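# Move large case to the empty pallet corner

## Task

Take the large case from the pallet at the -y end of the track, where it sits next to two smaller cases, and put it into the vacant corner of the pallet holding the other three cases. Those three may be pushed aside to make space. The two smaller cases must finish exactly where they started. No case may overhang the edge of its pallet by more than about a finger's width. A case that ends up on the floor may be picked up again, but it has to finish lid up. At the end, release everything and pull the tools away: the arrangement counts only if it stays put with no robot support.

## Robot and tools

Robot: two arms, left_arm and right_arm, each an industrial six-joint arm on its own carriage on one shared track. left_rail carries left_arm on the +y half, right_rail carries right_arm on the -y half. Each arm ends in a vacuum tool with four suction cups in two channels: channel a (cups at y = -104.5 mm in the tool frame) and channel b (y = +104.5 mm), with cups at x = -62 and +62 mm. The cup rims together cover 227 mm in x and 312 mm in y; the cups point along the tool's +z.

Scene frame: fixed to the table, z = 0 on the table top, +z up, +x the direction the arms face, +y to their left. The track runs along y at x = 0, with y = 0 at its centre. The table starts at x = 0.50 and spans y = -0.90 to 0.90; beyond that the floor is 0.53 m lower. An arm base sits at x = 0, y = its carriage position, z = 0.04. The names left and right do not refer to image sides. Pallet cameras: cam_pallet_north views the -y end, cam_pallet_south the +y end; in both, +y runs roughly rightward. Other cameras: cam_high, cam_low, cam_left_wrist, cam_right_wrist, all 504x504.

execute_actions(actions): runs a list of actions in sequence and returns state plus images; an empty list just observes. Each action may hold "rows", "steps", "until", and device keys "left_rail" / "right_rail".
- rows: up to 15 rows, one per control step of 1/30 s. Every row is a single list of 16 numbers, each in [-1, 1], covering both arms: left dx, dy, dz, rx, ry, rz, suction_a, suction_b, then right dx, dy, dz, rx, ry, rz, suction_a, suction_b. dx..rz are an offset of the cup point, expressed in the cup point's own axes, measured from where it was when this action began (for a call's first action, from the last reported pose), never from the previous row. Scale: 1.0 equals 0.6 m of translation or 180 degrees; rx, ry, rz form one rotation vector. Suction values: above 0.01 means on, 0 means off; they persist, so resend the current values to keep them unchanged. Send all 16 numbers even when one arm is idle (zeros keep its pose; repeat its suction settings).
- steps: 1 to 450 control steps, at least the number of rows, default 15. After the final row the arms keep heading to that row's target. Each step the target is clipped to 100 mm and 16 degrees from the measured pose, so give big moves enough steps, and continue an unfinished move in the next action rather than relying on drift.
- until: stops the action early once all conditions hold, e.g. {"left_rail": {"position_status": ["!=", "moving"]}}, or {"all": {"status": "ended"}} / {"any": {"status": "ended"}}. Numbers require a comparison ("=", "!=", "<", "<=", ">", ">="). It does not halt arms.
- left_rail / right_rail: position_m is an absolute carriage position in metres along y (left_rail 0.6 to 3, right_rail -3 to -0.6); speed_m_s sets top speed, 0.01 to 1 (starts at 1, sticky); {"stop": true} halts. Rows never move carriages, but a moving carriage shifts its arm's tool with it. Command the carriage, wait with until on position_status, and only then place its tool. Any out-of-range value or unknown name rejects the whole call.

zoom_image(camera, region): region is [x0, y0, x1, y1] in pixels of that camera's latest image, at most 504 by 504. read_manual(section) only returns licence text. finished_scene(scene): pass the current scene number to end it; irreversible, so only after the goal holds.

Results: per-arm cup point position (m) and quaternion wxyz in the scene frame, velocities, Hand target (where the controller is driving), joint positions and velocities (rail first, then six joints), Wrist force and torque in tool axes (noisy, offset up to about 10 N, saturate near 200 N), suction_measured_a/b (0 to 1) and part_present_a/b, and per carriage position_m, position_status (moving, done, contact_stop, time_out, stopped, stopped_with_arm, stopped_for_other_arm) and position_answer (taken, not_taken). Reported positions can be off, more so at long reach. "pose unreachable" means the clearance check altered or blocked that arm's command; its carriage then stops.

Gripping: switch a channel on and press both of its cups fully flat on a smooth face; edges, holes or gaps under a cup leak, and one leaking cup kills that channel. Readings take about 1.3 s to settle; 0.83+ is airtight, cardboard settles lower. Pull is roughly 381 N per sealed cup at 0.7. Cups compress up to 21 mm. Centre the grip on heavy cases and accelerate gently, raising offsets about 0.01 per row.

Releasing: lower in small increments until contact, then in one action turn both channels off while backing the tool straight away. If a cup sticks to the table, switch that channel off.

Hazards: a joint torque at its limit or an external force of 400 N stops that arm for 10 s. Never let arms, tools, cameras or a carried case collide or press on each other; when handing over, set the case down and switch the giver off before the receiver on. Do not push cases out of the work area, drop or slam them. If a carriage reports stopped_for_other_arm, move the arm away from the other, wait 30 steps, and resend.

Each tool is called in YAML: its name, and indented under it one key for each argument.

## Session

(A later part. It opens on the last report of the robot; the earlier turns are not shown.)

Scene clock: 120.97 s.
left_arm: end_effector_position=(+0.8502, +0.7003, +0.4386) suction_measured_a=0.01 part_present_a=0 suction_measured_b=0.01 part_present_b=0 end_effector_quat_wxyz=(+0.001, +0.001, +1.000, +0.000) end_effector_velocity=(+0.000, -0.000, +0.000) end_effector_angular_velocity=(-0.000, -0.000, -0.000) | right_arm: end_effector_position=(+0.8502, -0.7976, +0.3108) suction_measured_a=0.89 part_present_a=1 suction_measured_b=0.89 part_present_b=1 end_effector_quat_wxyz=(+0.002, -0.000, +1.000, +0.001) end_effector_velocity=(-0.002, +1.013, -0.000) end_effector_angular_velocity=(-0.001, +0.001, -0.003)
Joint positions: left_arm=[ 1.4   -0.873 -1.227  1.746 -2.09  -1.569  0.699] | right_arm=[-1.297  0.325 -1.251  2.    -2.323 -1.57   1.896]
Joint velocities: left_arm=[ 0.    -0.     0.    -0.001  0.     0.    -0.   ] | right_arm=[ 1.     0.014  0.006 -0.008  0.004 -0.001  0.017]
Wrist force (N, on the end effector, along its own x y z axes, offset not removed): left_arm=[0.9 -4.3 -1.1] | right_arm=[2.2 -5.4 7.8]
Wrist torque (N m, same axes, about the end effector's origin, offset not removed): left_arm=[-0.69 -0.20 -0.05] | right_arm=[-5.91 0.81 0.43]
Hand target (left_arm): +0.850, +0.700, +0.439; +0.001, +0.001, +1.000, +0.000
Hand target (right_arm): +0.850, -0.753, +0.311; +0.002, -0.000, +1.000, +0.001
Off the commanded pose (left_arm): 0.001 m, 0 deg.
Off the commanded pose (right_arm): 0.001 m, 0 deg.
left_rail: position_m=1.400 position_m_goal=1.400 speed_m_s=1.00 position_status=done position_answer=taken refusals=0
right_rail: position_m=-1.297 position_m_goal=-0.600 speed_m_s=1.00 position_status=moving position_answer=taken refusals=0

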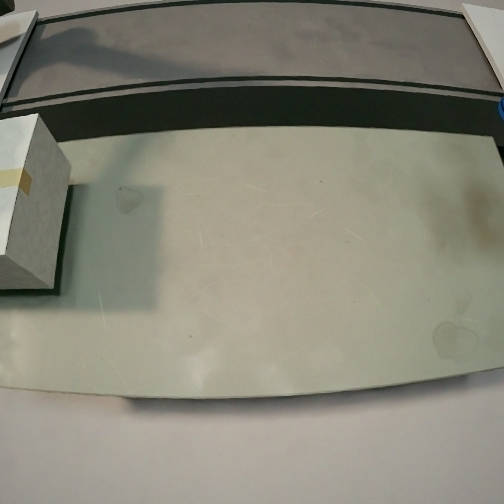

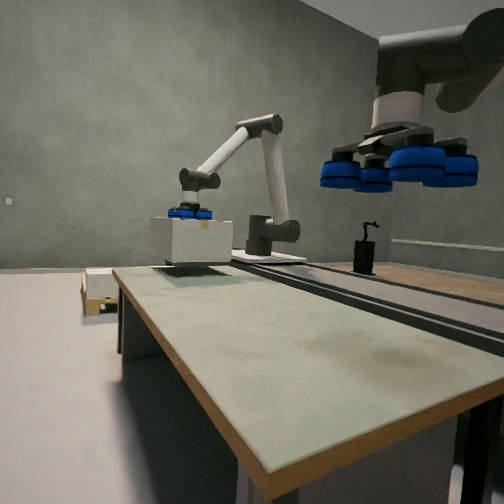

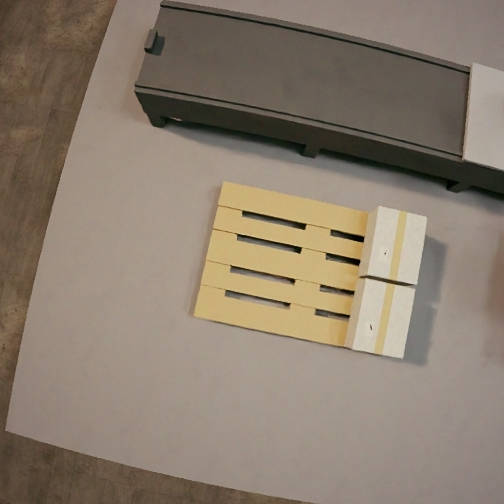

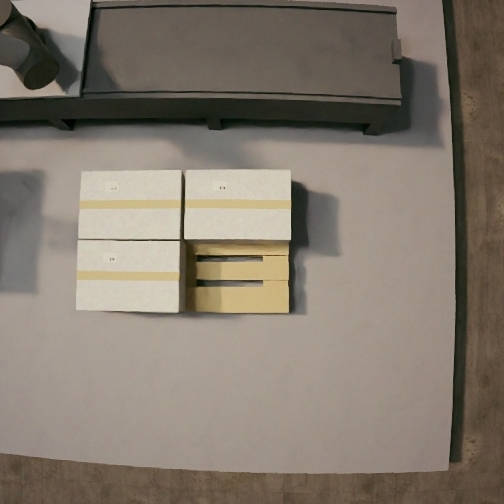

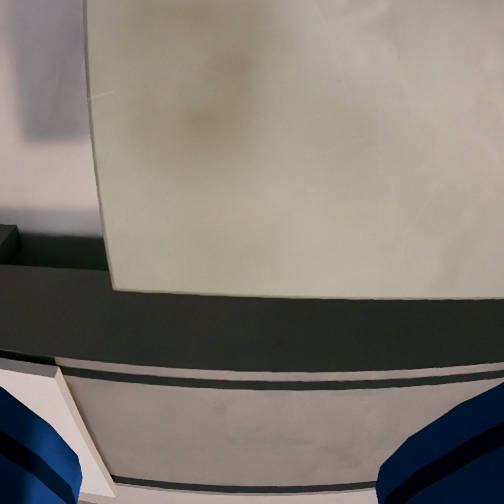

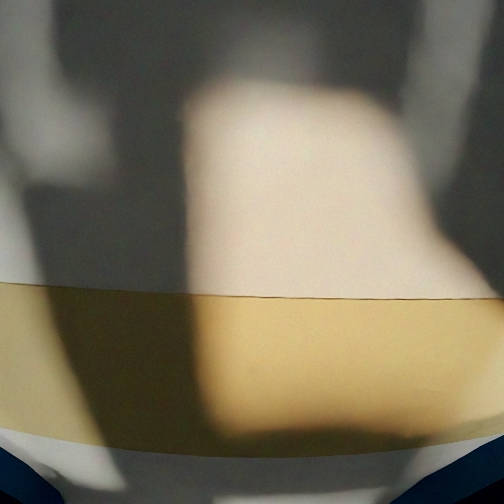

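execute_actions:
  actions: []

Scene clock: 124.97 s.
left_arm: end_effector_position=(+0.8502, +0.7002, +0.4385) suction_measured_a=0.01 part_present_a=0 suction_measured_b=0.01 part_present_b=0 end_effector_quat_wxyz=(+0.001, +0.001, +1.000, +0.000) end_effector_velocity=(-0.000, -0.000, +0.000) end_effector_angular_velocity=(-0.000, +0.000, -0.000) | right_arm: end_effector_position=(+0.8500, -0.0993, +0.3108) suction_measured_a=0.89 part_present_a=1 suction_measured_b=0.89 part_present_b=1 end_effector_quat_wxyz=(+0.002, -0.000, +1.000, +0.001) end_effector_velocity=(-0.000, -0.000, +0.000) end_effector_angular_velocity=(+0.000, -0.000, +0.000)
Joint positions: left_arm=[ 1.4   -0.873 -1.227  1.746 -2.09  -1.569  0.699] | right_arm=[-0.6    0.327 -1.25   1.999 -2.323 -1.57   1.897]
Joint velocities: left_arm=[ 0. -0.  0. -0. -0. -0.  0.] | right_arm=[ 0. -0. -0. -0.  0. -0. -0.]
Wrist force (N, on the end effector, along its own x y z axes, offset not removed): left_arm=[0.0 -4.8 -1.6] | right_arm=[2.9 -8.5 8.1]
Wrist torque (N m, same axes, about the end effector's origin, offset not removed): left_arm=[-0.80 -0.13 0.05] | right_arm=[-5.97 0.61 0.38]
Hand target (left_arm): +0.850, +0.700, +0.439; +0.001, +0.001, +1.000, +0.000
Hand target (right_arm): +0.850, -0.099, +0.311; +0.002, -0.000, +1.000, +0.001
Off the commanded pose (left_arm): 0.001 m, 0 deg.
Off the commanded pose (right_arm): 0.001 m, 0 deg.
left_rail: position_m=1.400 position_m_goal=1.400 speed_m_s=1.00 position_status=done position_answer=taken refusals=0
right_rail: position_m=-0.600 position_m_goal=-0.600 speed_m_s=1.00 position_status=done position_answer=taken refusals=0

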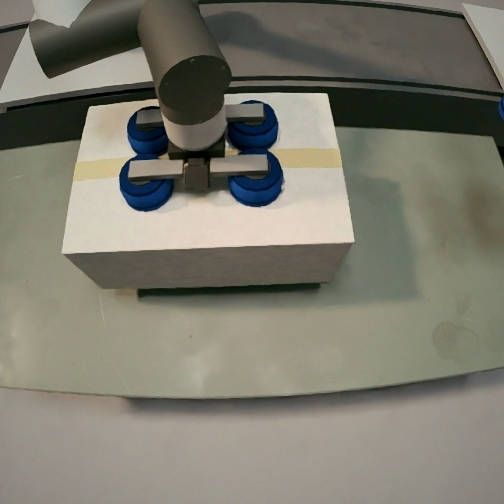

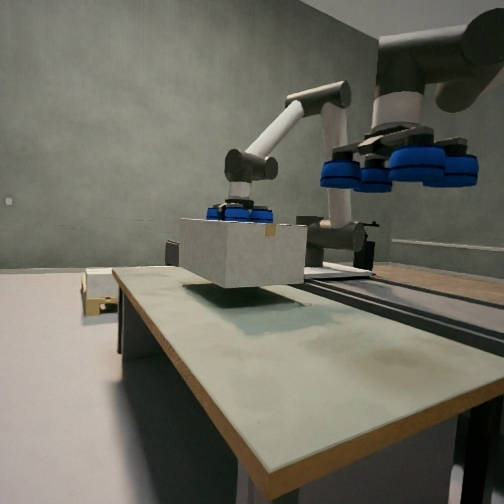

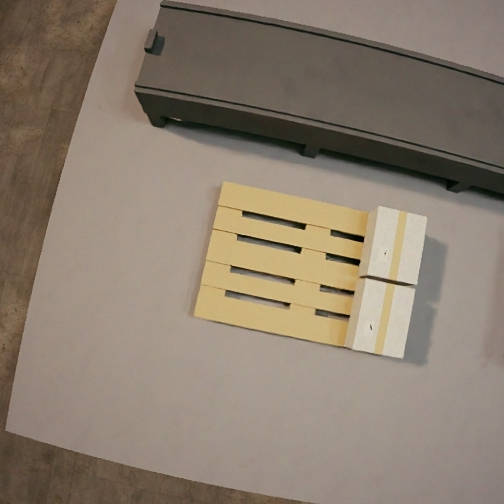

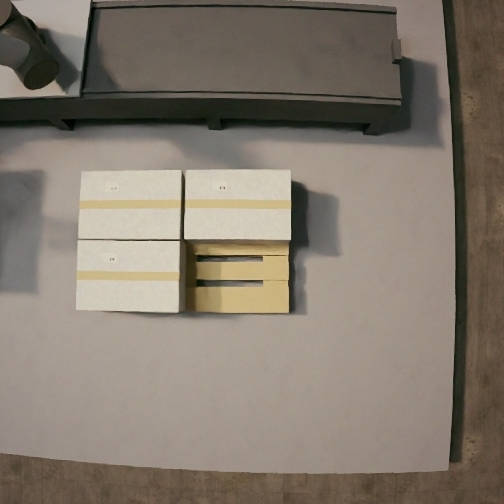

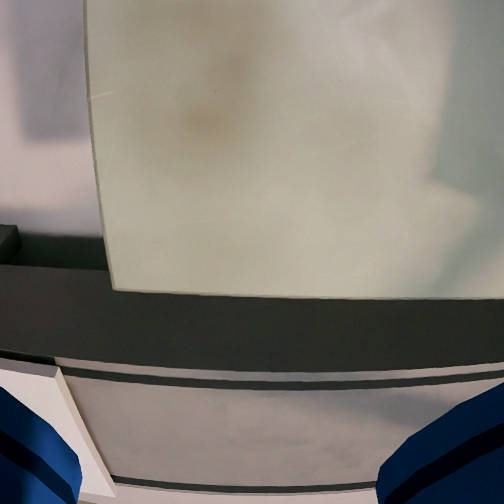

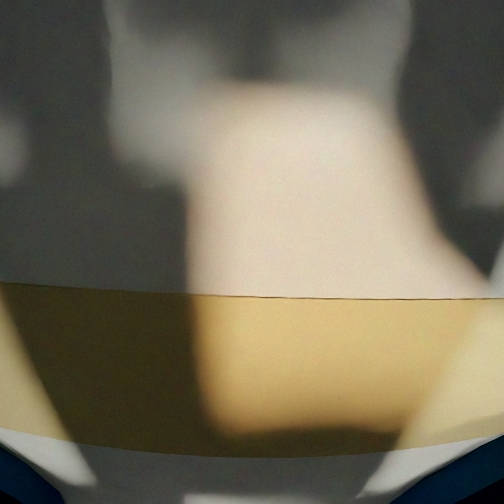

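execute_actions:
  actions:
    - {"rows": [[0,0,0,0,0,0,0,0,0,0,0.01,0,0,0,1,1],[0,0,0,0,0,0,0,0,0,0,0.025,0,0,0,1,1],[0,0,0,0,0,0,0,0,0,0,0.045,0,0,0,1,1],[0,0,0,0,0,0,0,0,0,0,0.065,0,0,0,1,1],[0,0,0,0,0,0,0,0,0,0,0.085,0,0,0,1,1],[0,0,0,0,0,0,0,0,0,0,0.1,0,0,0,1,1],[0,0,0,0,0,0,0,0,0,0,0.11,0,0,0,1,1]], "steps": 18}

zoom_image:
  camera: "cam_low"
  region: [160, 230, 320, 330]

Scene clock: 132.43 s.
left_arm: end_effector_position=(+0.8502, +0.7002, +0.4385) suction_measured_a=0.01 part_present_a=0 suction_measured_b=0.01 part_present_b=0 end_effector_quat_wxyz=(+0.001, +0.001, +1.000, +0.000) end_effector_velocity=(+0.000, -0.000, -0.000) end_effector_angular_velocity=(+0.000, +0.000, -0.000) | right_arm: end_effector_position=(+0.8501, -0.0994, +0.2457) suction_measured_a=0.89 part_present_a=1 suction_measured_b=0.89 part_present_b=1 end_effector_quat_wxyz=(+0.002, -0.000, +1.000, +0.001) end_effector_velocity=(+0.001, +0.000, -0.008) end_effector_angular_velocity=(+0.001, -0.002, -0.000)
Joint positions: left_arm=[ 1.4   -0.873 -1.227  1.746 -2.09  -1.569  0.699] | right_arm=[-0.6    0.327 -1.191  2.032 -2.416 -1.57   1.897]
Joint velocities: left_arm=[ 0.  0.  0. -0.  0. -0.  0.] | right_arm=[ 0.     0.     0.009  0.003 -0.014 -0.     0.   ]
Wrist force (N, on the end effector, along its own x y z axes, offset not removed): left_arm=[0.2 -4.4 -0.8] | right_arm=[0.7 -5.9 8.2]
Wrist torque (N m, same axes, about the end effector's origin, offset not removed): left_arm=[-0.68 -0.07 0.00] | right_arm=[-5.74 0.93 0.31]
Hand target (left_arm): +0.850, +0.700, +0.439; +0.001, +0.001, +1.000, +0.000
Hand target (right_arm): +0.850, -0.099, +0.245; +0.002, -0.000, +1.000, +0.001
Off the commanded pose (left_arm): 0.000 m, 0 deg.
Off the commanded pose (right_arm): 0.001 m, 0 deg.
left_rail: position_m=1.400 position_m_goal=1.400 speed_m_s=1.00 position_status=done position_answer=taken refusals=0
right_rail: position_m=-0.600 position_m_goal=-0.600 speed_m_s=1.00 position_status=done position_answer=taken refusals=0

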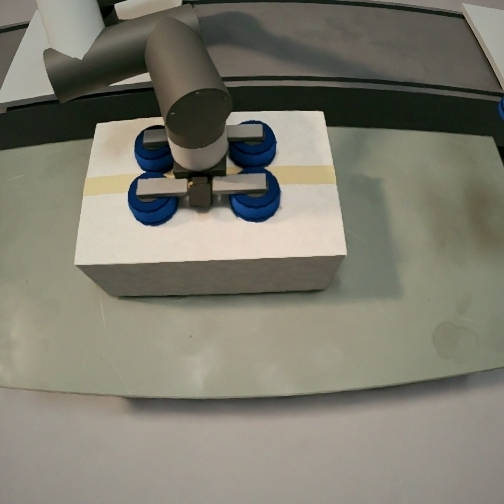

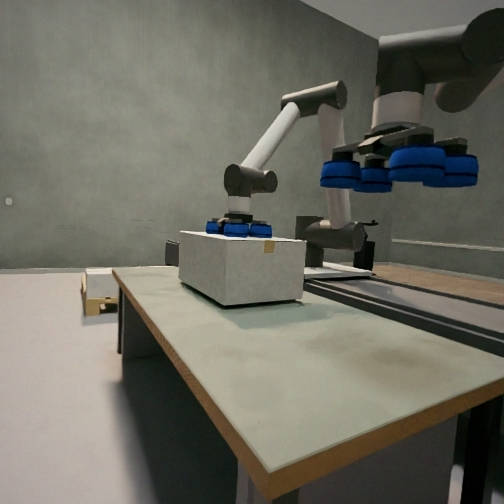

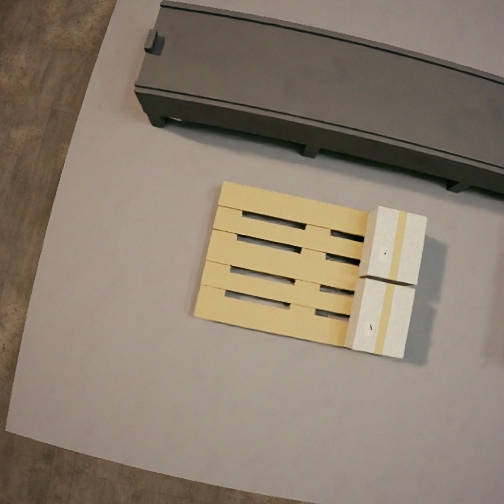

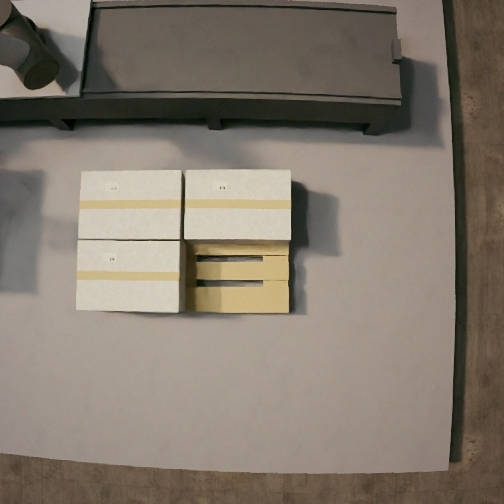

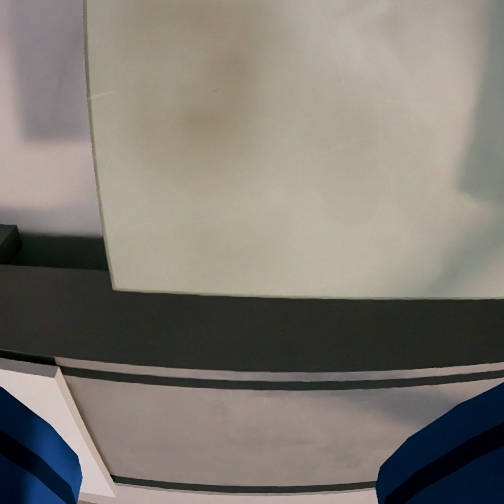

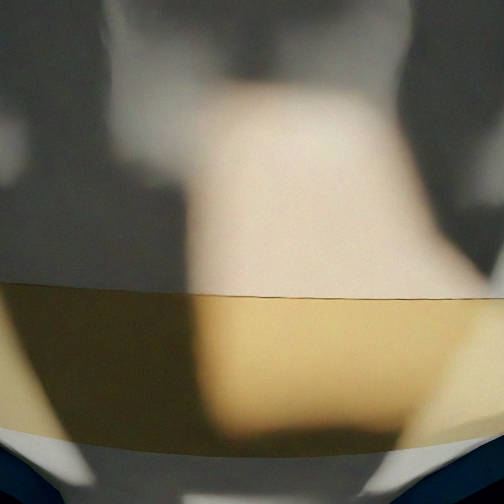

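Region (160, 230, 320, 330) of cam_low's 504x504 image, scaled by 3.150, with more detail than that image has; it fills the top 315 rows of this view, and the rest is white.

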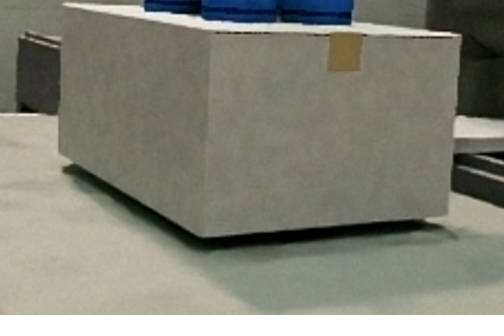

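execute_actions:
  actions:
    - {"rows": [[0,0,0,0,0,0,0,0,0,0,0.008,0,0,0,1,1],[0,0,0,0,0,0,0,0,0,0,0.016,0,0,0,1,1]], "steps": 10}

zoom_image:
  camera: "cam_low"
  region: [160, 230, 320, 330]

Scene clock: 136.20 s.
left_arm: end_effector_position=(+0.8502, +0.7002, +0.4385) suction_measured_a=0.01 part_present_a=0 suction_measured_b=0.01 part_present_b=0 end_effector_quat_wxyz=(+0.001, +0.001, +1.000, +0.000) end_effector_velocity=(+0.000, +0.000, -0.000) end_effector_angular_velocity=(+0.000, +0.000, -0.000) | right_arm: end_effector_position=(+0.8501, -0.0993, +0.2367) suction_measured_a=0.89 part_present_a=1 suction_measured_b=0.89 part_present_b=1 end_effector_quat_wxyz=(+0.002, -0.000, +1.000, +0.001) end_effector_velocity=(+0.000, +0.000, -0.006) end_effector_angular_velocity=(+0.000, -0.001, -0.000)
Joint positions: left_arm=[ 1.4   -0.873 -1.227  1.746 -2.09  -1.569  0.699] | right_arm=[-0.6    0.327 -1.182  2.036 -2.429 -1.57   1.897]
Joint velocities: left_arm=[ 0.  0.  0. -0.  0. -0.  0.] | right_arm=[ 0.    -0.     0.006  0.002 -0.009 -0.     0.   ]
Wrist force (N, on the end effector, along its own x y z axes, offset not removed): left_arm=[-1.6 -4.3 0.7] | right_arm=[1.6 -7.0 12.5]
Wrist torque (N m, same axes, about the end effector's origin, offset not removed): left_arm=[-0.70 0.07 0.05] | right_arm=[-5.80 0.78 0.26]
Hand target (left_arm): +0.850, +0.700, +0.439; +0.001, +0.001, +1.000, +0.000
Hand target (right_arm): +0.850, -0.100, +0.236; +0.002, -0.000, +1.000, +0.001
Off the commanded pose (left_arm): 0.000 m, 0 deg.
Off the commanded pose (right_arm): 0.001 m, 0 deg.
left_rail: position_m=1.400 position_m_goal=1.400 speed_m_s=1.00 position_status=done position_answer=taken refusals=0
right_rail: position_m=-0.600 position_m_goal=-0.600 speed_m_s=1.00 position_status=done position_answer=taken refusals=0

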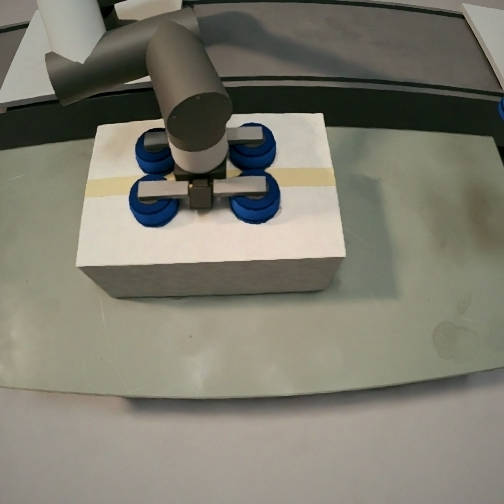

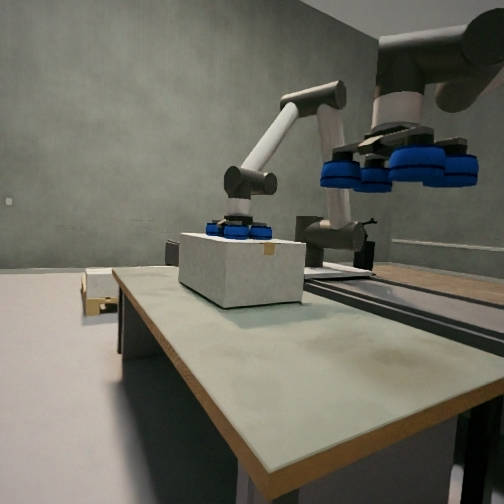

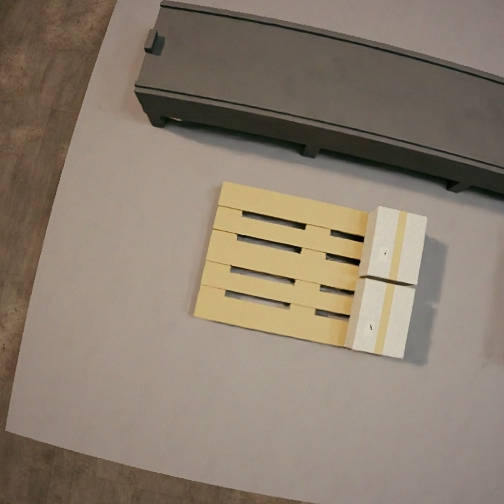

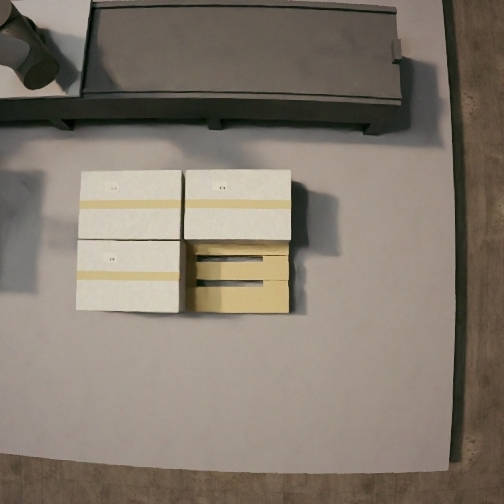

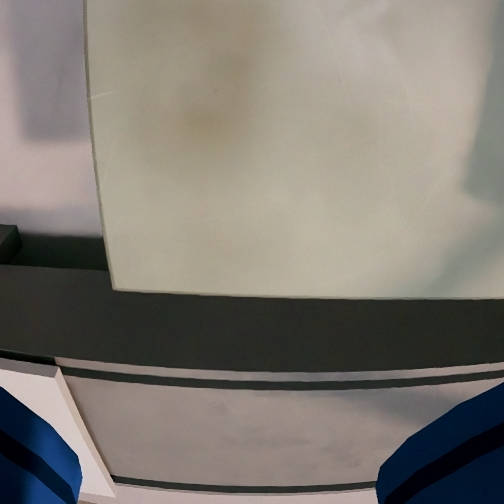

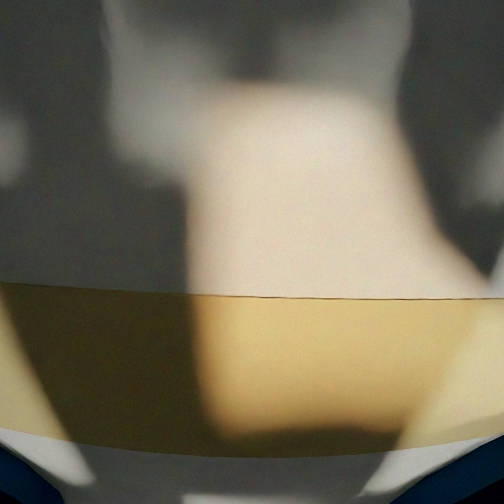

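Region (160, 230, 320, 330) of cam_low's 504x504 image, scaled by 3.150, with more detail than that image has; it fills the top 315 rows of this view, and the rest is white.

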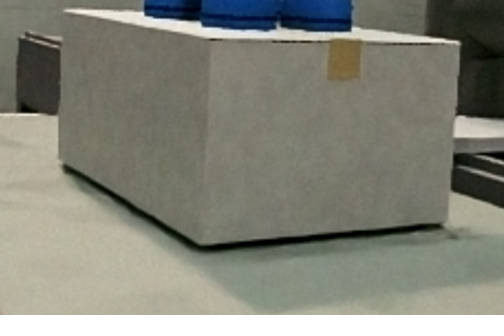

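Target z=0.2335.

execute_actions:
  actions:
    - {"rows": [[0,0,0,0,0,0,0,0,0,0,0.0053,0,0,0,1,1]], "steps": 8}

Scene clock: 138.93 s.
left_arm: end_effector_position=(+0.8502, +0.7002, +0.4385) suction_measured_a=0.01 part_present_a=0 suction_measured_b=0.01 part_present_b=0 end_effector_quat_wxyz=(+0.001, +0.001, +1.000, +0.000) end_effector_velocity=(-0.000, -0.000, -0.000) end_effector_angular_velocity=(+0.000, +0.000, -0.000) | right_arm: end_effector_position=(+0.8501, -0.0994, +0.2338) suction_measured_a=0.89 part_present_a=1 suction_measured_b=0.89 part_present_b=1 end_effector_quat_wxyz=(+0.002, -0.000, +1.000, +0.001) end_effector_velocity=(+0.000, +0.000, -0.003) end_effector_angular_velocity=(+0.000, -0.000, -0.000)
Joint positions: left_arm=[ 1.4   -0.873 -1.227  1.746 -2.09  -1.569  0.699] | right_arm=[-0.6    0.327 -1.179  2.037 -2.433 -1.57   1.897]
Joint velocities: left_arm=[ 0. -0.  0. -0.  0. -0.  0.] | right_arm=[ 0.     0.     0.003  0.001 -0.004 -0.     0.   ]
Wrist force (N, on the end effector, along its own x y z axes, offset not removed): left_arm=[-1.8 -3.4 -2.7] | right_arm=[1.8 -8.1 8.5]
Wrist torque (N m, same axes, about the end effector's origin, offset not removed): left_arm=[-0.60 0.24 0.02] | right_arm=[-5.79 0.74 0.37]
Hand target (left_arm): +0.850, +0.700, +0.439; +0.001, +0.001, +1.000, +0.000
Hand target (right_arm): +0.850, -0.100, +0.233; +0.002, -0.000, +1.000, +0.001
Off the commanded pose (left_arm): 0.000 m, 0 deg.
Off the commanded pose (right_arm): 0.000 m, 0 deg.
left_rail: position_m=1.400 position_m_goal=1.400 speed_m_s=1.00 position_status=done position_answer=taken refusals=0
right_rail: position_m=-0.600 position_m_goal=-0.600 speed_m_s=1.00 position_status=done position_answer=taken refusals=0

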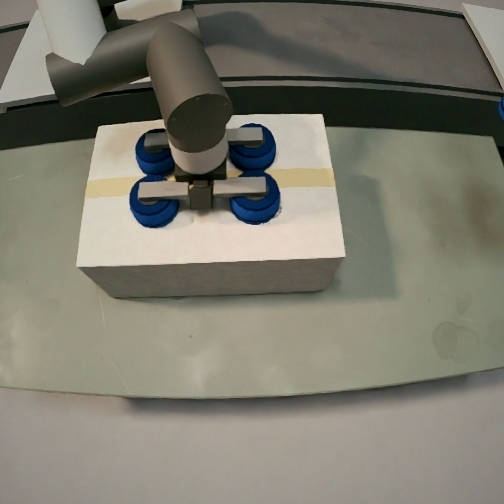

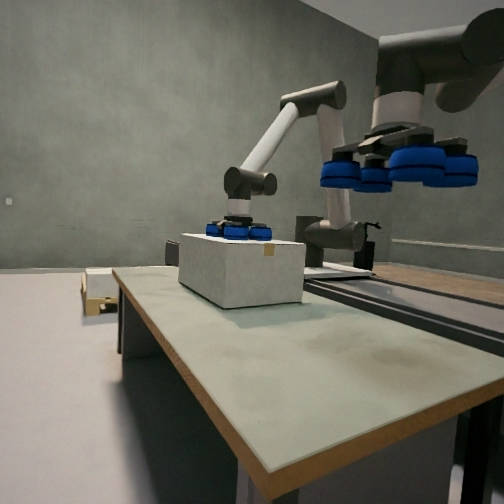

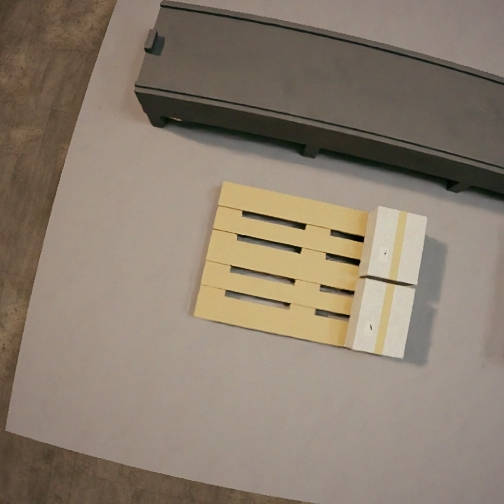

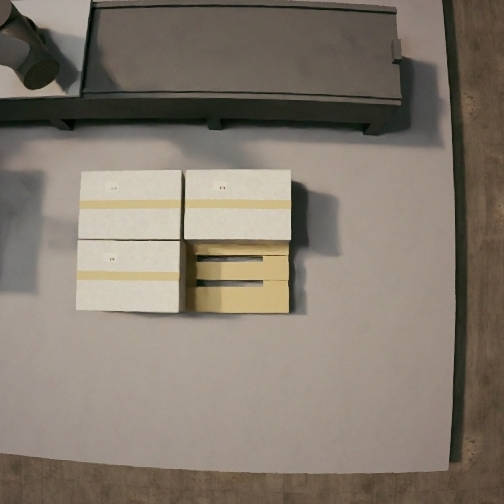

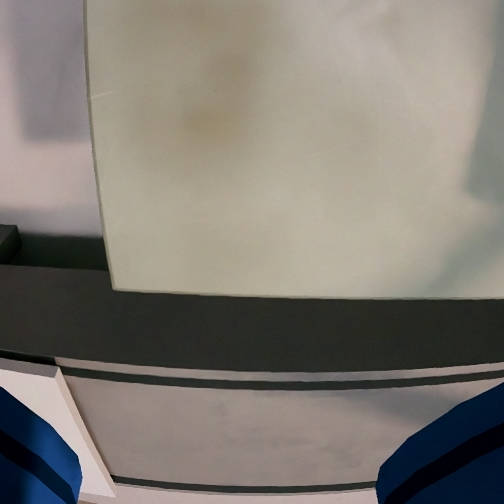

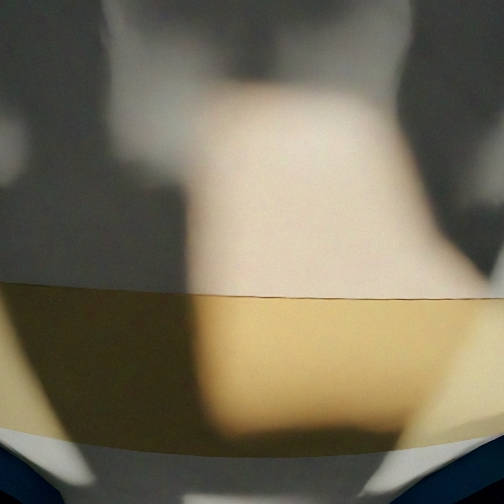

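execute_actions:
  actions:
    - {"rows": [[0,0,0,0,0,0,0,0,0,0,0.0035,0,0,0,1,1]], "steps": 8}

Scene clock: 140.63 s.
left_arm: end_effector_position=(+0.8502, +0.7002, +0.4385) suction_measured_a=0.01 part_present_a=0 suction_measured_b=0.01 part_present_b=0 end_effector_quat_wxyz=(+0.001, +0.001, +1.000, +0.000) end_effector_velocity=(+0.000, -0.000, -0.000) end_effector_angular_velocity=(-0.000, +0.000, +0.000) | right_arm: end_effector_position=(+0.8501, -0.0993, +0.2319) suction_measured_a=0.89 part_present_a=1 suction_measured_b=0.89 part_present_b=1 end_effector_quat_wxyz=(+0.002, -0.000, +1.000, +0.001) end_effector_velocity=(+0.000, +0.000, -0.002) end_effector_angular_velocity=(+0.000, -0.000, -0.000)
Joint positions: left_arm=[ 1.4   -0.873 -1.227  1.746 -2.09  -1.569  0.699] | right_arm=[-0.6    0.327 -1.177  2.038 -2.435 -1.57   1.897]
Joint velocities: left_arm=[ 0.  0.  0. -0.  0. -0. -0.] | right_arm=[ 0.     0.     0.002  0.001 -0.003 -0.     0.   ]
Wrist force (N, on the end effector, along its own x y z axes, offset not removed): left_arm=[0.2 -2.8 -1.1] | right_arm=[2.5 -6.6 7.6]
Wrist torque (N m, same axes, about the end effector's origin, offset not removed): left_arm=[-0.55 -0.15 0.07] | right_arm=[-5.61 0.65 0.42]
Hand target (left_arm): +0.850, +0.700, +0.439; +0.001, +0.001, +1.000, +0.000
Hand target (right_arm): +0.850, -0.100, +0.232; +0.002, -0.000, +1.000, +0.001
Off the commanded pose (left_arm): 0.000 m, 0 deg.
Off the commanded pose (right_arm): 0.000 m, 0 deg.
left_rail: position_m=1.400 position_m_goal=1.400 speed_m_s=1.00 position_status=done position_answer=taken refusals=0
right_rail: position_m=-0.600 position_m_goal=-0.600 speed_m_s=1.00 position_status=done position_answer=taken refusals=0

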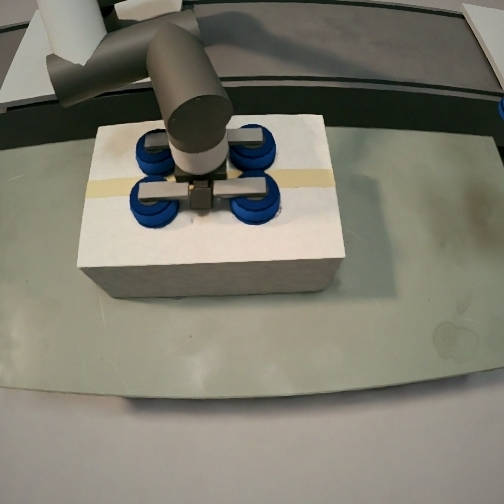

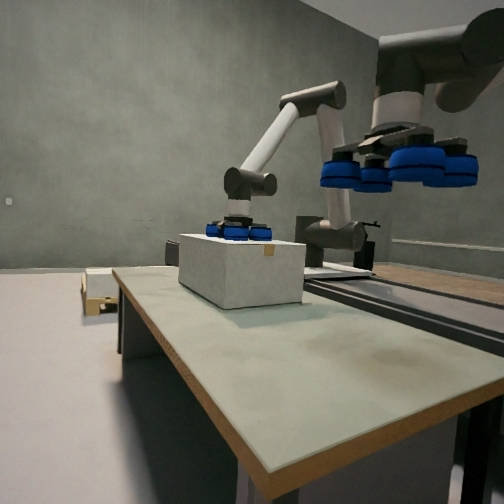

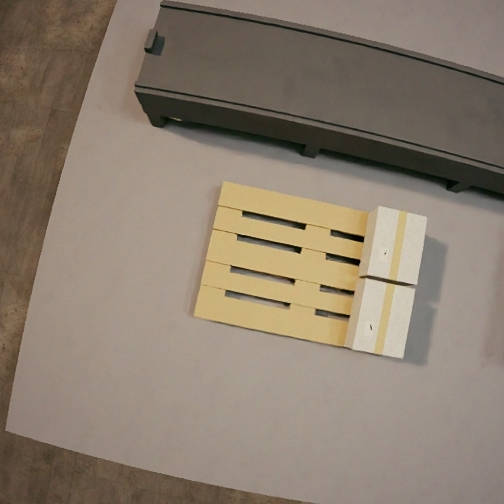

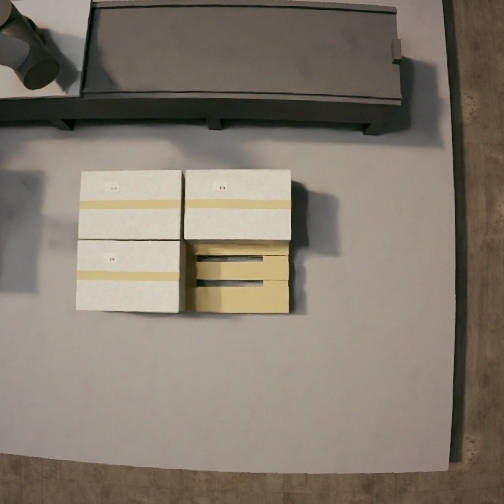

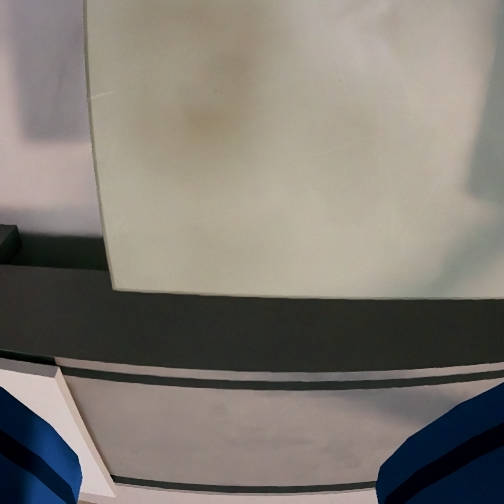

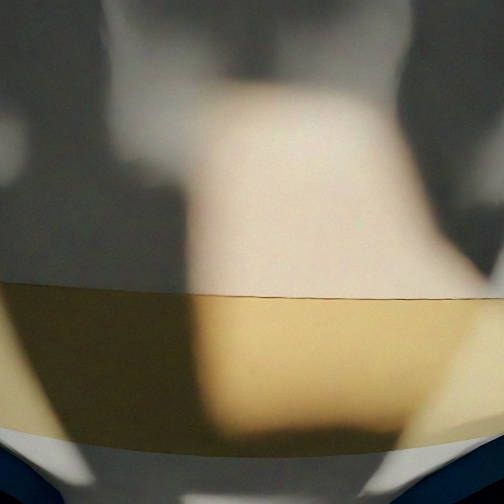

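execute_actions:
  actions:
    - {"rows": [[0,0,0,0,0,0,0,0,0,0,0.003,0,0,0,1,1]], "steps": 8}

Scene clock: 142.37 s.
left_arm: end_effector_position=(+0.8502, +0.7002, +0.4385) suction_measured_a=0.01 part_present_a=0 suction_measured_b=0.01 part_present_b=0 end_effector_quat_wxyz=(+0.001, +0.001, +1.000, +0.000) end_effector_velocity=(+0.000, +0.000, +0.000) end_effector_angular_velocity=(+0.000, -0.000, +0.000) | right_arm: end_effector_position=(+0.8501, -0.0994, +0.2302) suction_measured_a=0.89 part_present_a=1 suction_measured_b=0.89 part_present_b=1 end_effector_quat_wxyz=(+0.002, -0.000, +1.000, +0.001) end_effector_velocity=(+0.000, +0.000, -0.002) end_effector_angular_velocity=(+0.000, -0.000, -0.000)
Joint positions: left_arm=[ 1.4   -0.873 -1.227  1.746 -2.09  -1.569  0.699] | right_arm=[-0.6    0.327 -1.176  2.039 -2.438 -1.57   1.897]
Joint velocities: left_arm=[ 0. -0. -0.  0.  0.  0. -0.] | right_arm=[ 0.     0.     0.002  0.001 -0.003 -0.     0.   ]
Wrist force (N, on the end effector, along its own x y z axes, offset not removed): left_arm=[-0.4 -4.3 0.3] | right_arm=[1.1 -8.8 10.4]
Wrist torque (N m, same axes, about the end effector's origin, offset not removed): left_arm=[-0.74 -0.04 -0.01] | right_arm=[-5.97 0.88 0.32]
Hand target (left_arm): +0.850, +0.700, +0.439; +0.001, +0.001, +1.000, +0.000
Hand target (right_arm): +0.850, -0.100, +0.230; +0.002, -0.000, +1.000, +0.001
Off the commanded pose (left_arm): 0.000 m, 0 deg.
Off the commanded pose (right_arm): 0.000 m, 0 deg.
left_rail: position_m=1.400 position_m_goal=1.400 speed_m_s=1.00 position_status=done position_answer=taken refusals=0
right_rail: position_m=-0.600 position_m_goal=-0.600 speed_m_s=1.00 position_status=done position_answer=taken refusals=0

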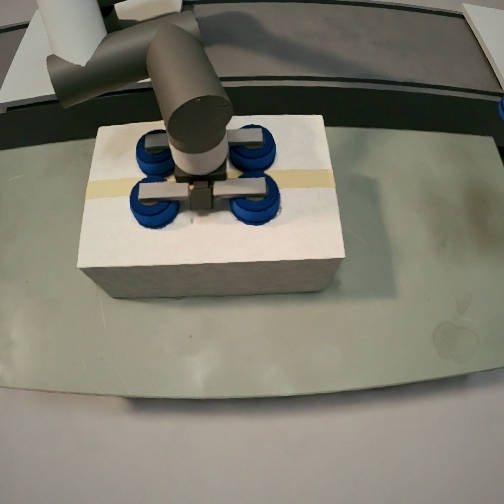

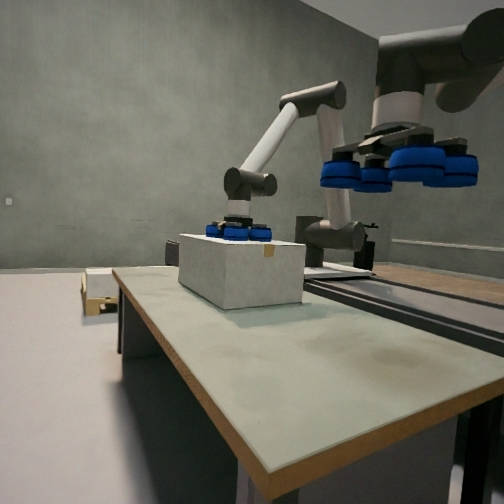

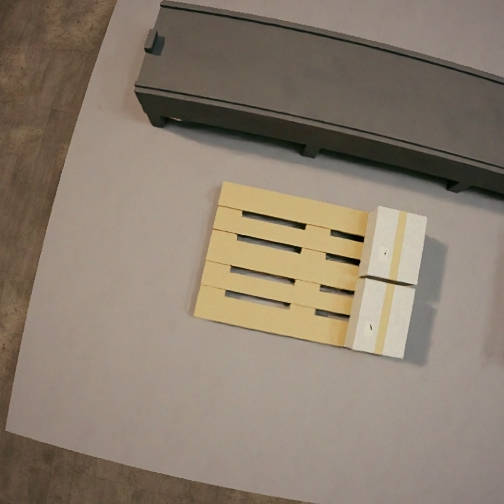

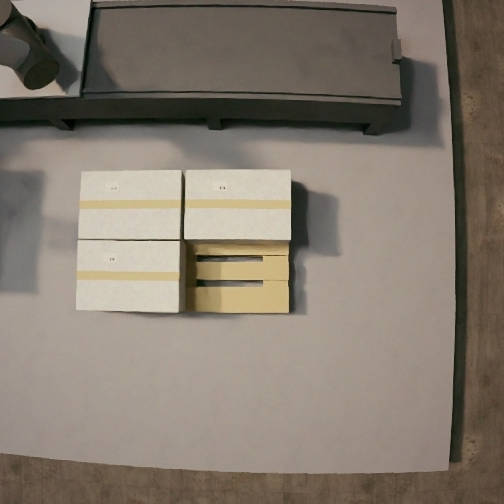

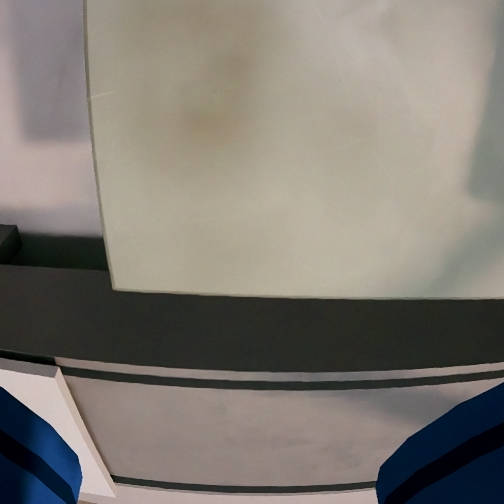

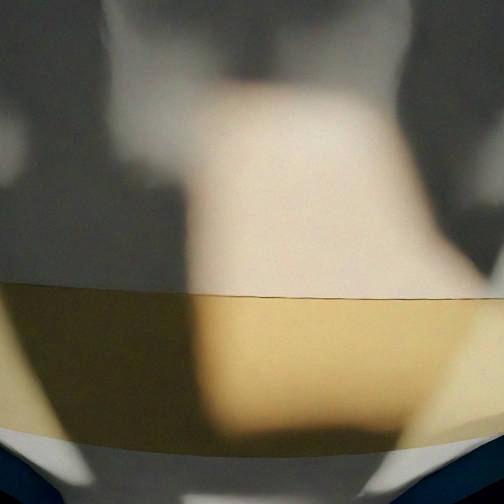

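execute_actions:
  actions:
    - {"rows": [[0,0,0,0,0,0,0,0,0,0,0.0025,0,0,0,1,1]], "steps": 8}

Scene clock: 144.90 s.
left_arm: end_effector_position=(+0.8502, +0.7002, +0.4385) suction_measured_a=0.01 part_present_a=0 suction_measured_b=0.01 part_present_b=0 end_effector_quat_wxyz=(+0.001, +0.001, +1.000, +0.000) end_effector_velocity=(-0.000, +0.000, +0.000) end_effector_angular_velocity=(-0.000, +0.000, +0.000) | right_arm: end_effector_position=(+0.8501, -0.0994, +0.2289) suction_measured_a=0.89 part_present_a=1 suction_measured_b=0.89 part_present_b=1 end_effector_quat_wxyz=(+0.002, -0.000, +1.000, +0.001) end_effector_velocity=(+0.000, +0.000, -0.001) end_effector_angular_velocity=(+0.000, -0.000, +0.000)
Joint positions: left_arm=[ 1.4   -0.873 -1.227  1.746 -2.09  -1.569  0.699] | right_arm=[-0.6    0.327 -1.174  2.04  -2.44  -1.57   1.897]
Joint velocities: left_arm=[ 0.  0. -0.  0. -0. -0. -0.] | right_arm=[ 0.    -0.     0.001  0.001 -0.002  0.    -0.   ]
Wrist force (N, on the end effector, along its own x y z axes, offset not removed): left_arm=[0.4 -3.9 -3.5] | right_arm=[1.9 -7.6 8.5]
Wrist torque (N m, same axes, about the end effector's origin, offset not removed): left_arm=[-0.70 -0.12 0.07] | right_arm=[-5.78 0.82 0.42]
Hand target (left_arm): +0.850, +0.700, +0.439; +0.001, +0.001, +1.000, +0.000
Hand target (right_arm): +0.850, -0.100, +0.229; +0.002, -0.000, +1.000, +0.001
Off the commanded pose (left_arm): 0.000 m, 0 deg.
Off the commanded pose (right_arm): 0.000 m, 0 deg.
left_rail: position_m=1.400 position_m_goal=1.400 speed_m_s=1.00 position_status=done position_answer=taken refusals=0
right_rail: position_m=-0.600 position_m_goal=-0.600 speed_m_s=1.00 position_status=done position_answer=taken refusals=0

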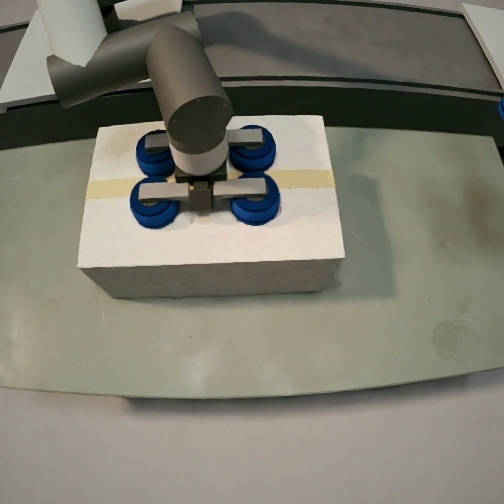

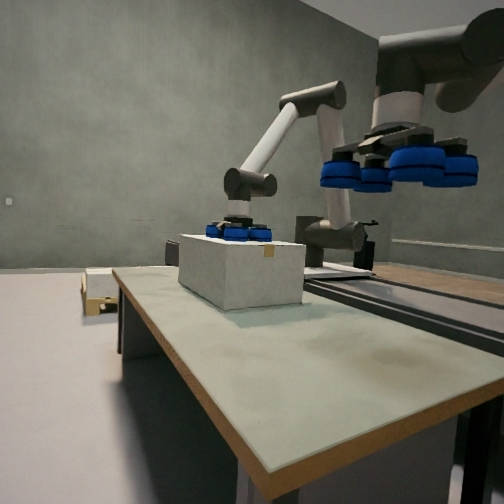

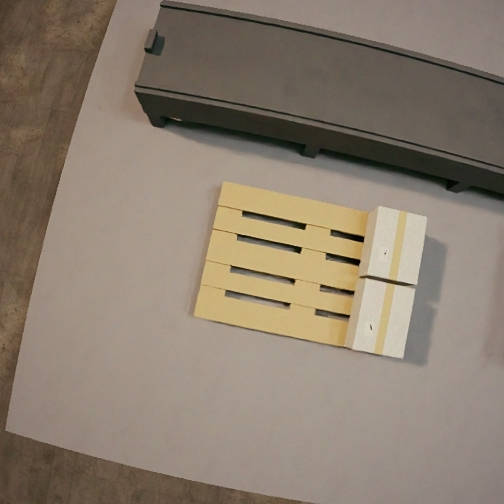

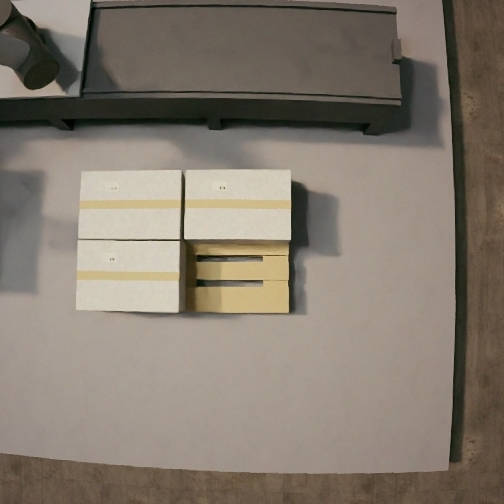

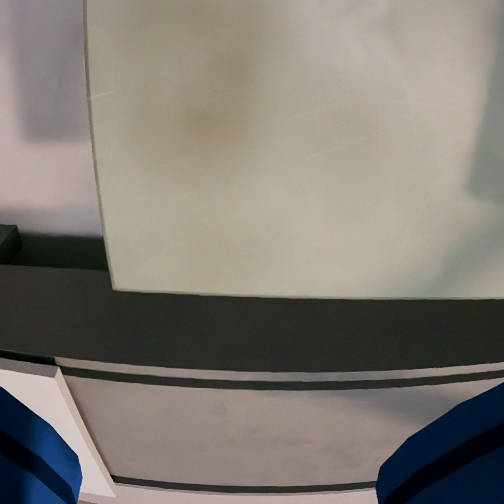

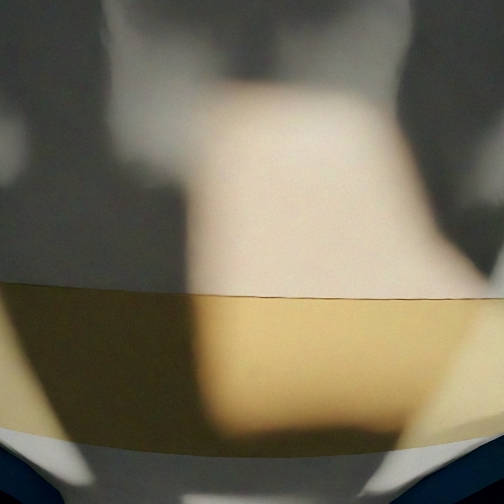

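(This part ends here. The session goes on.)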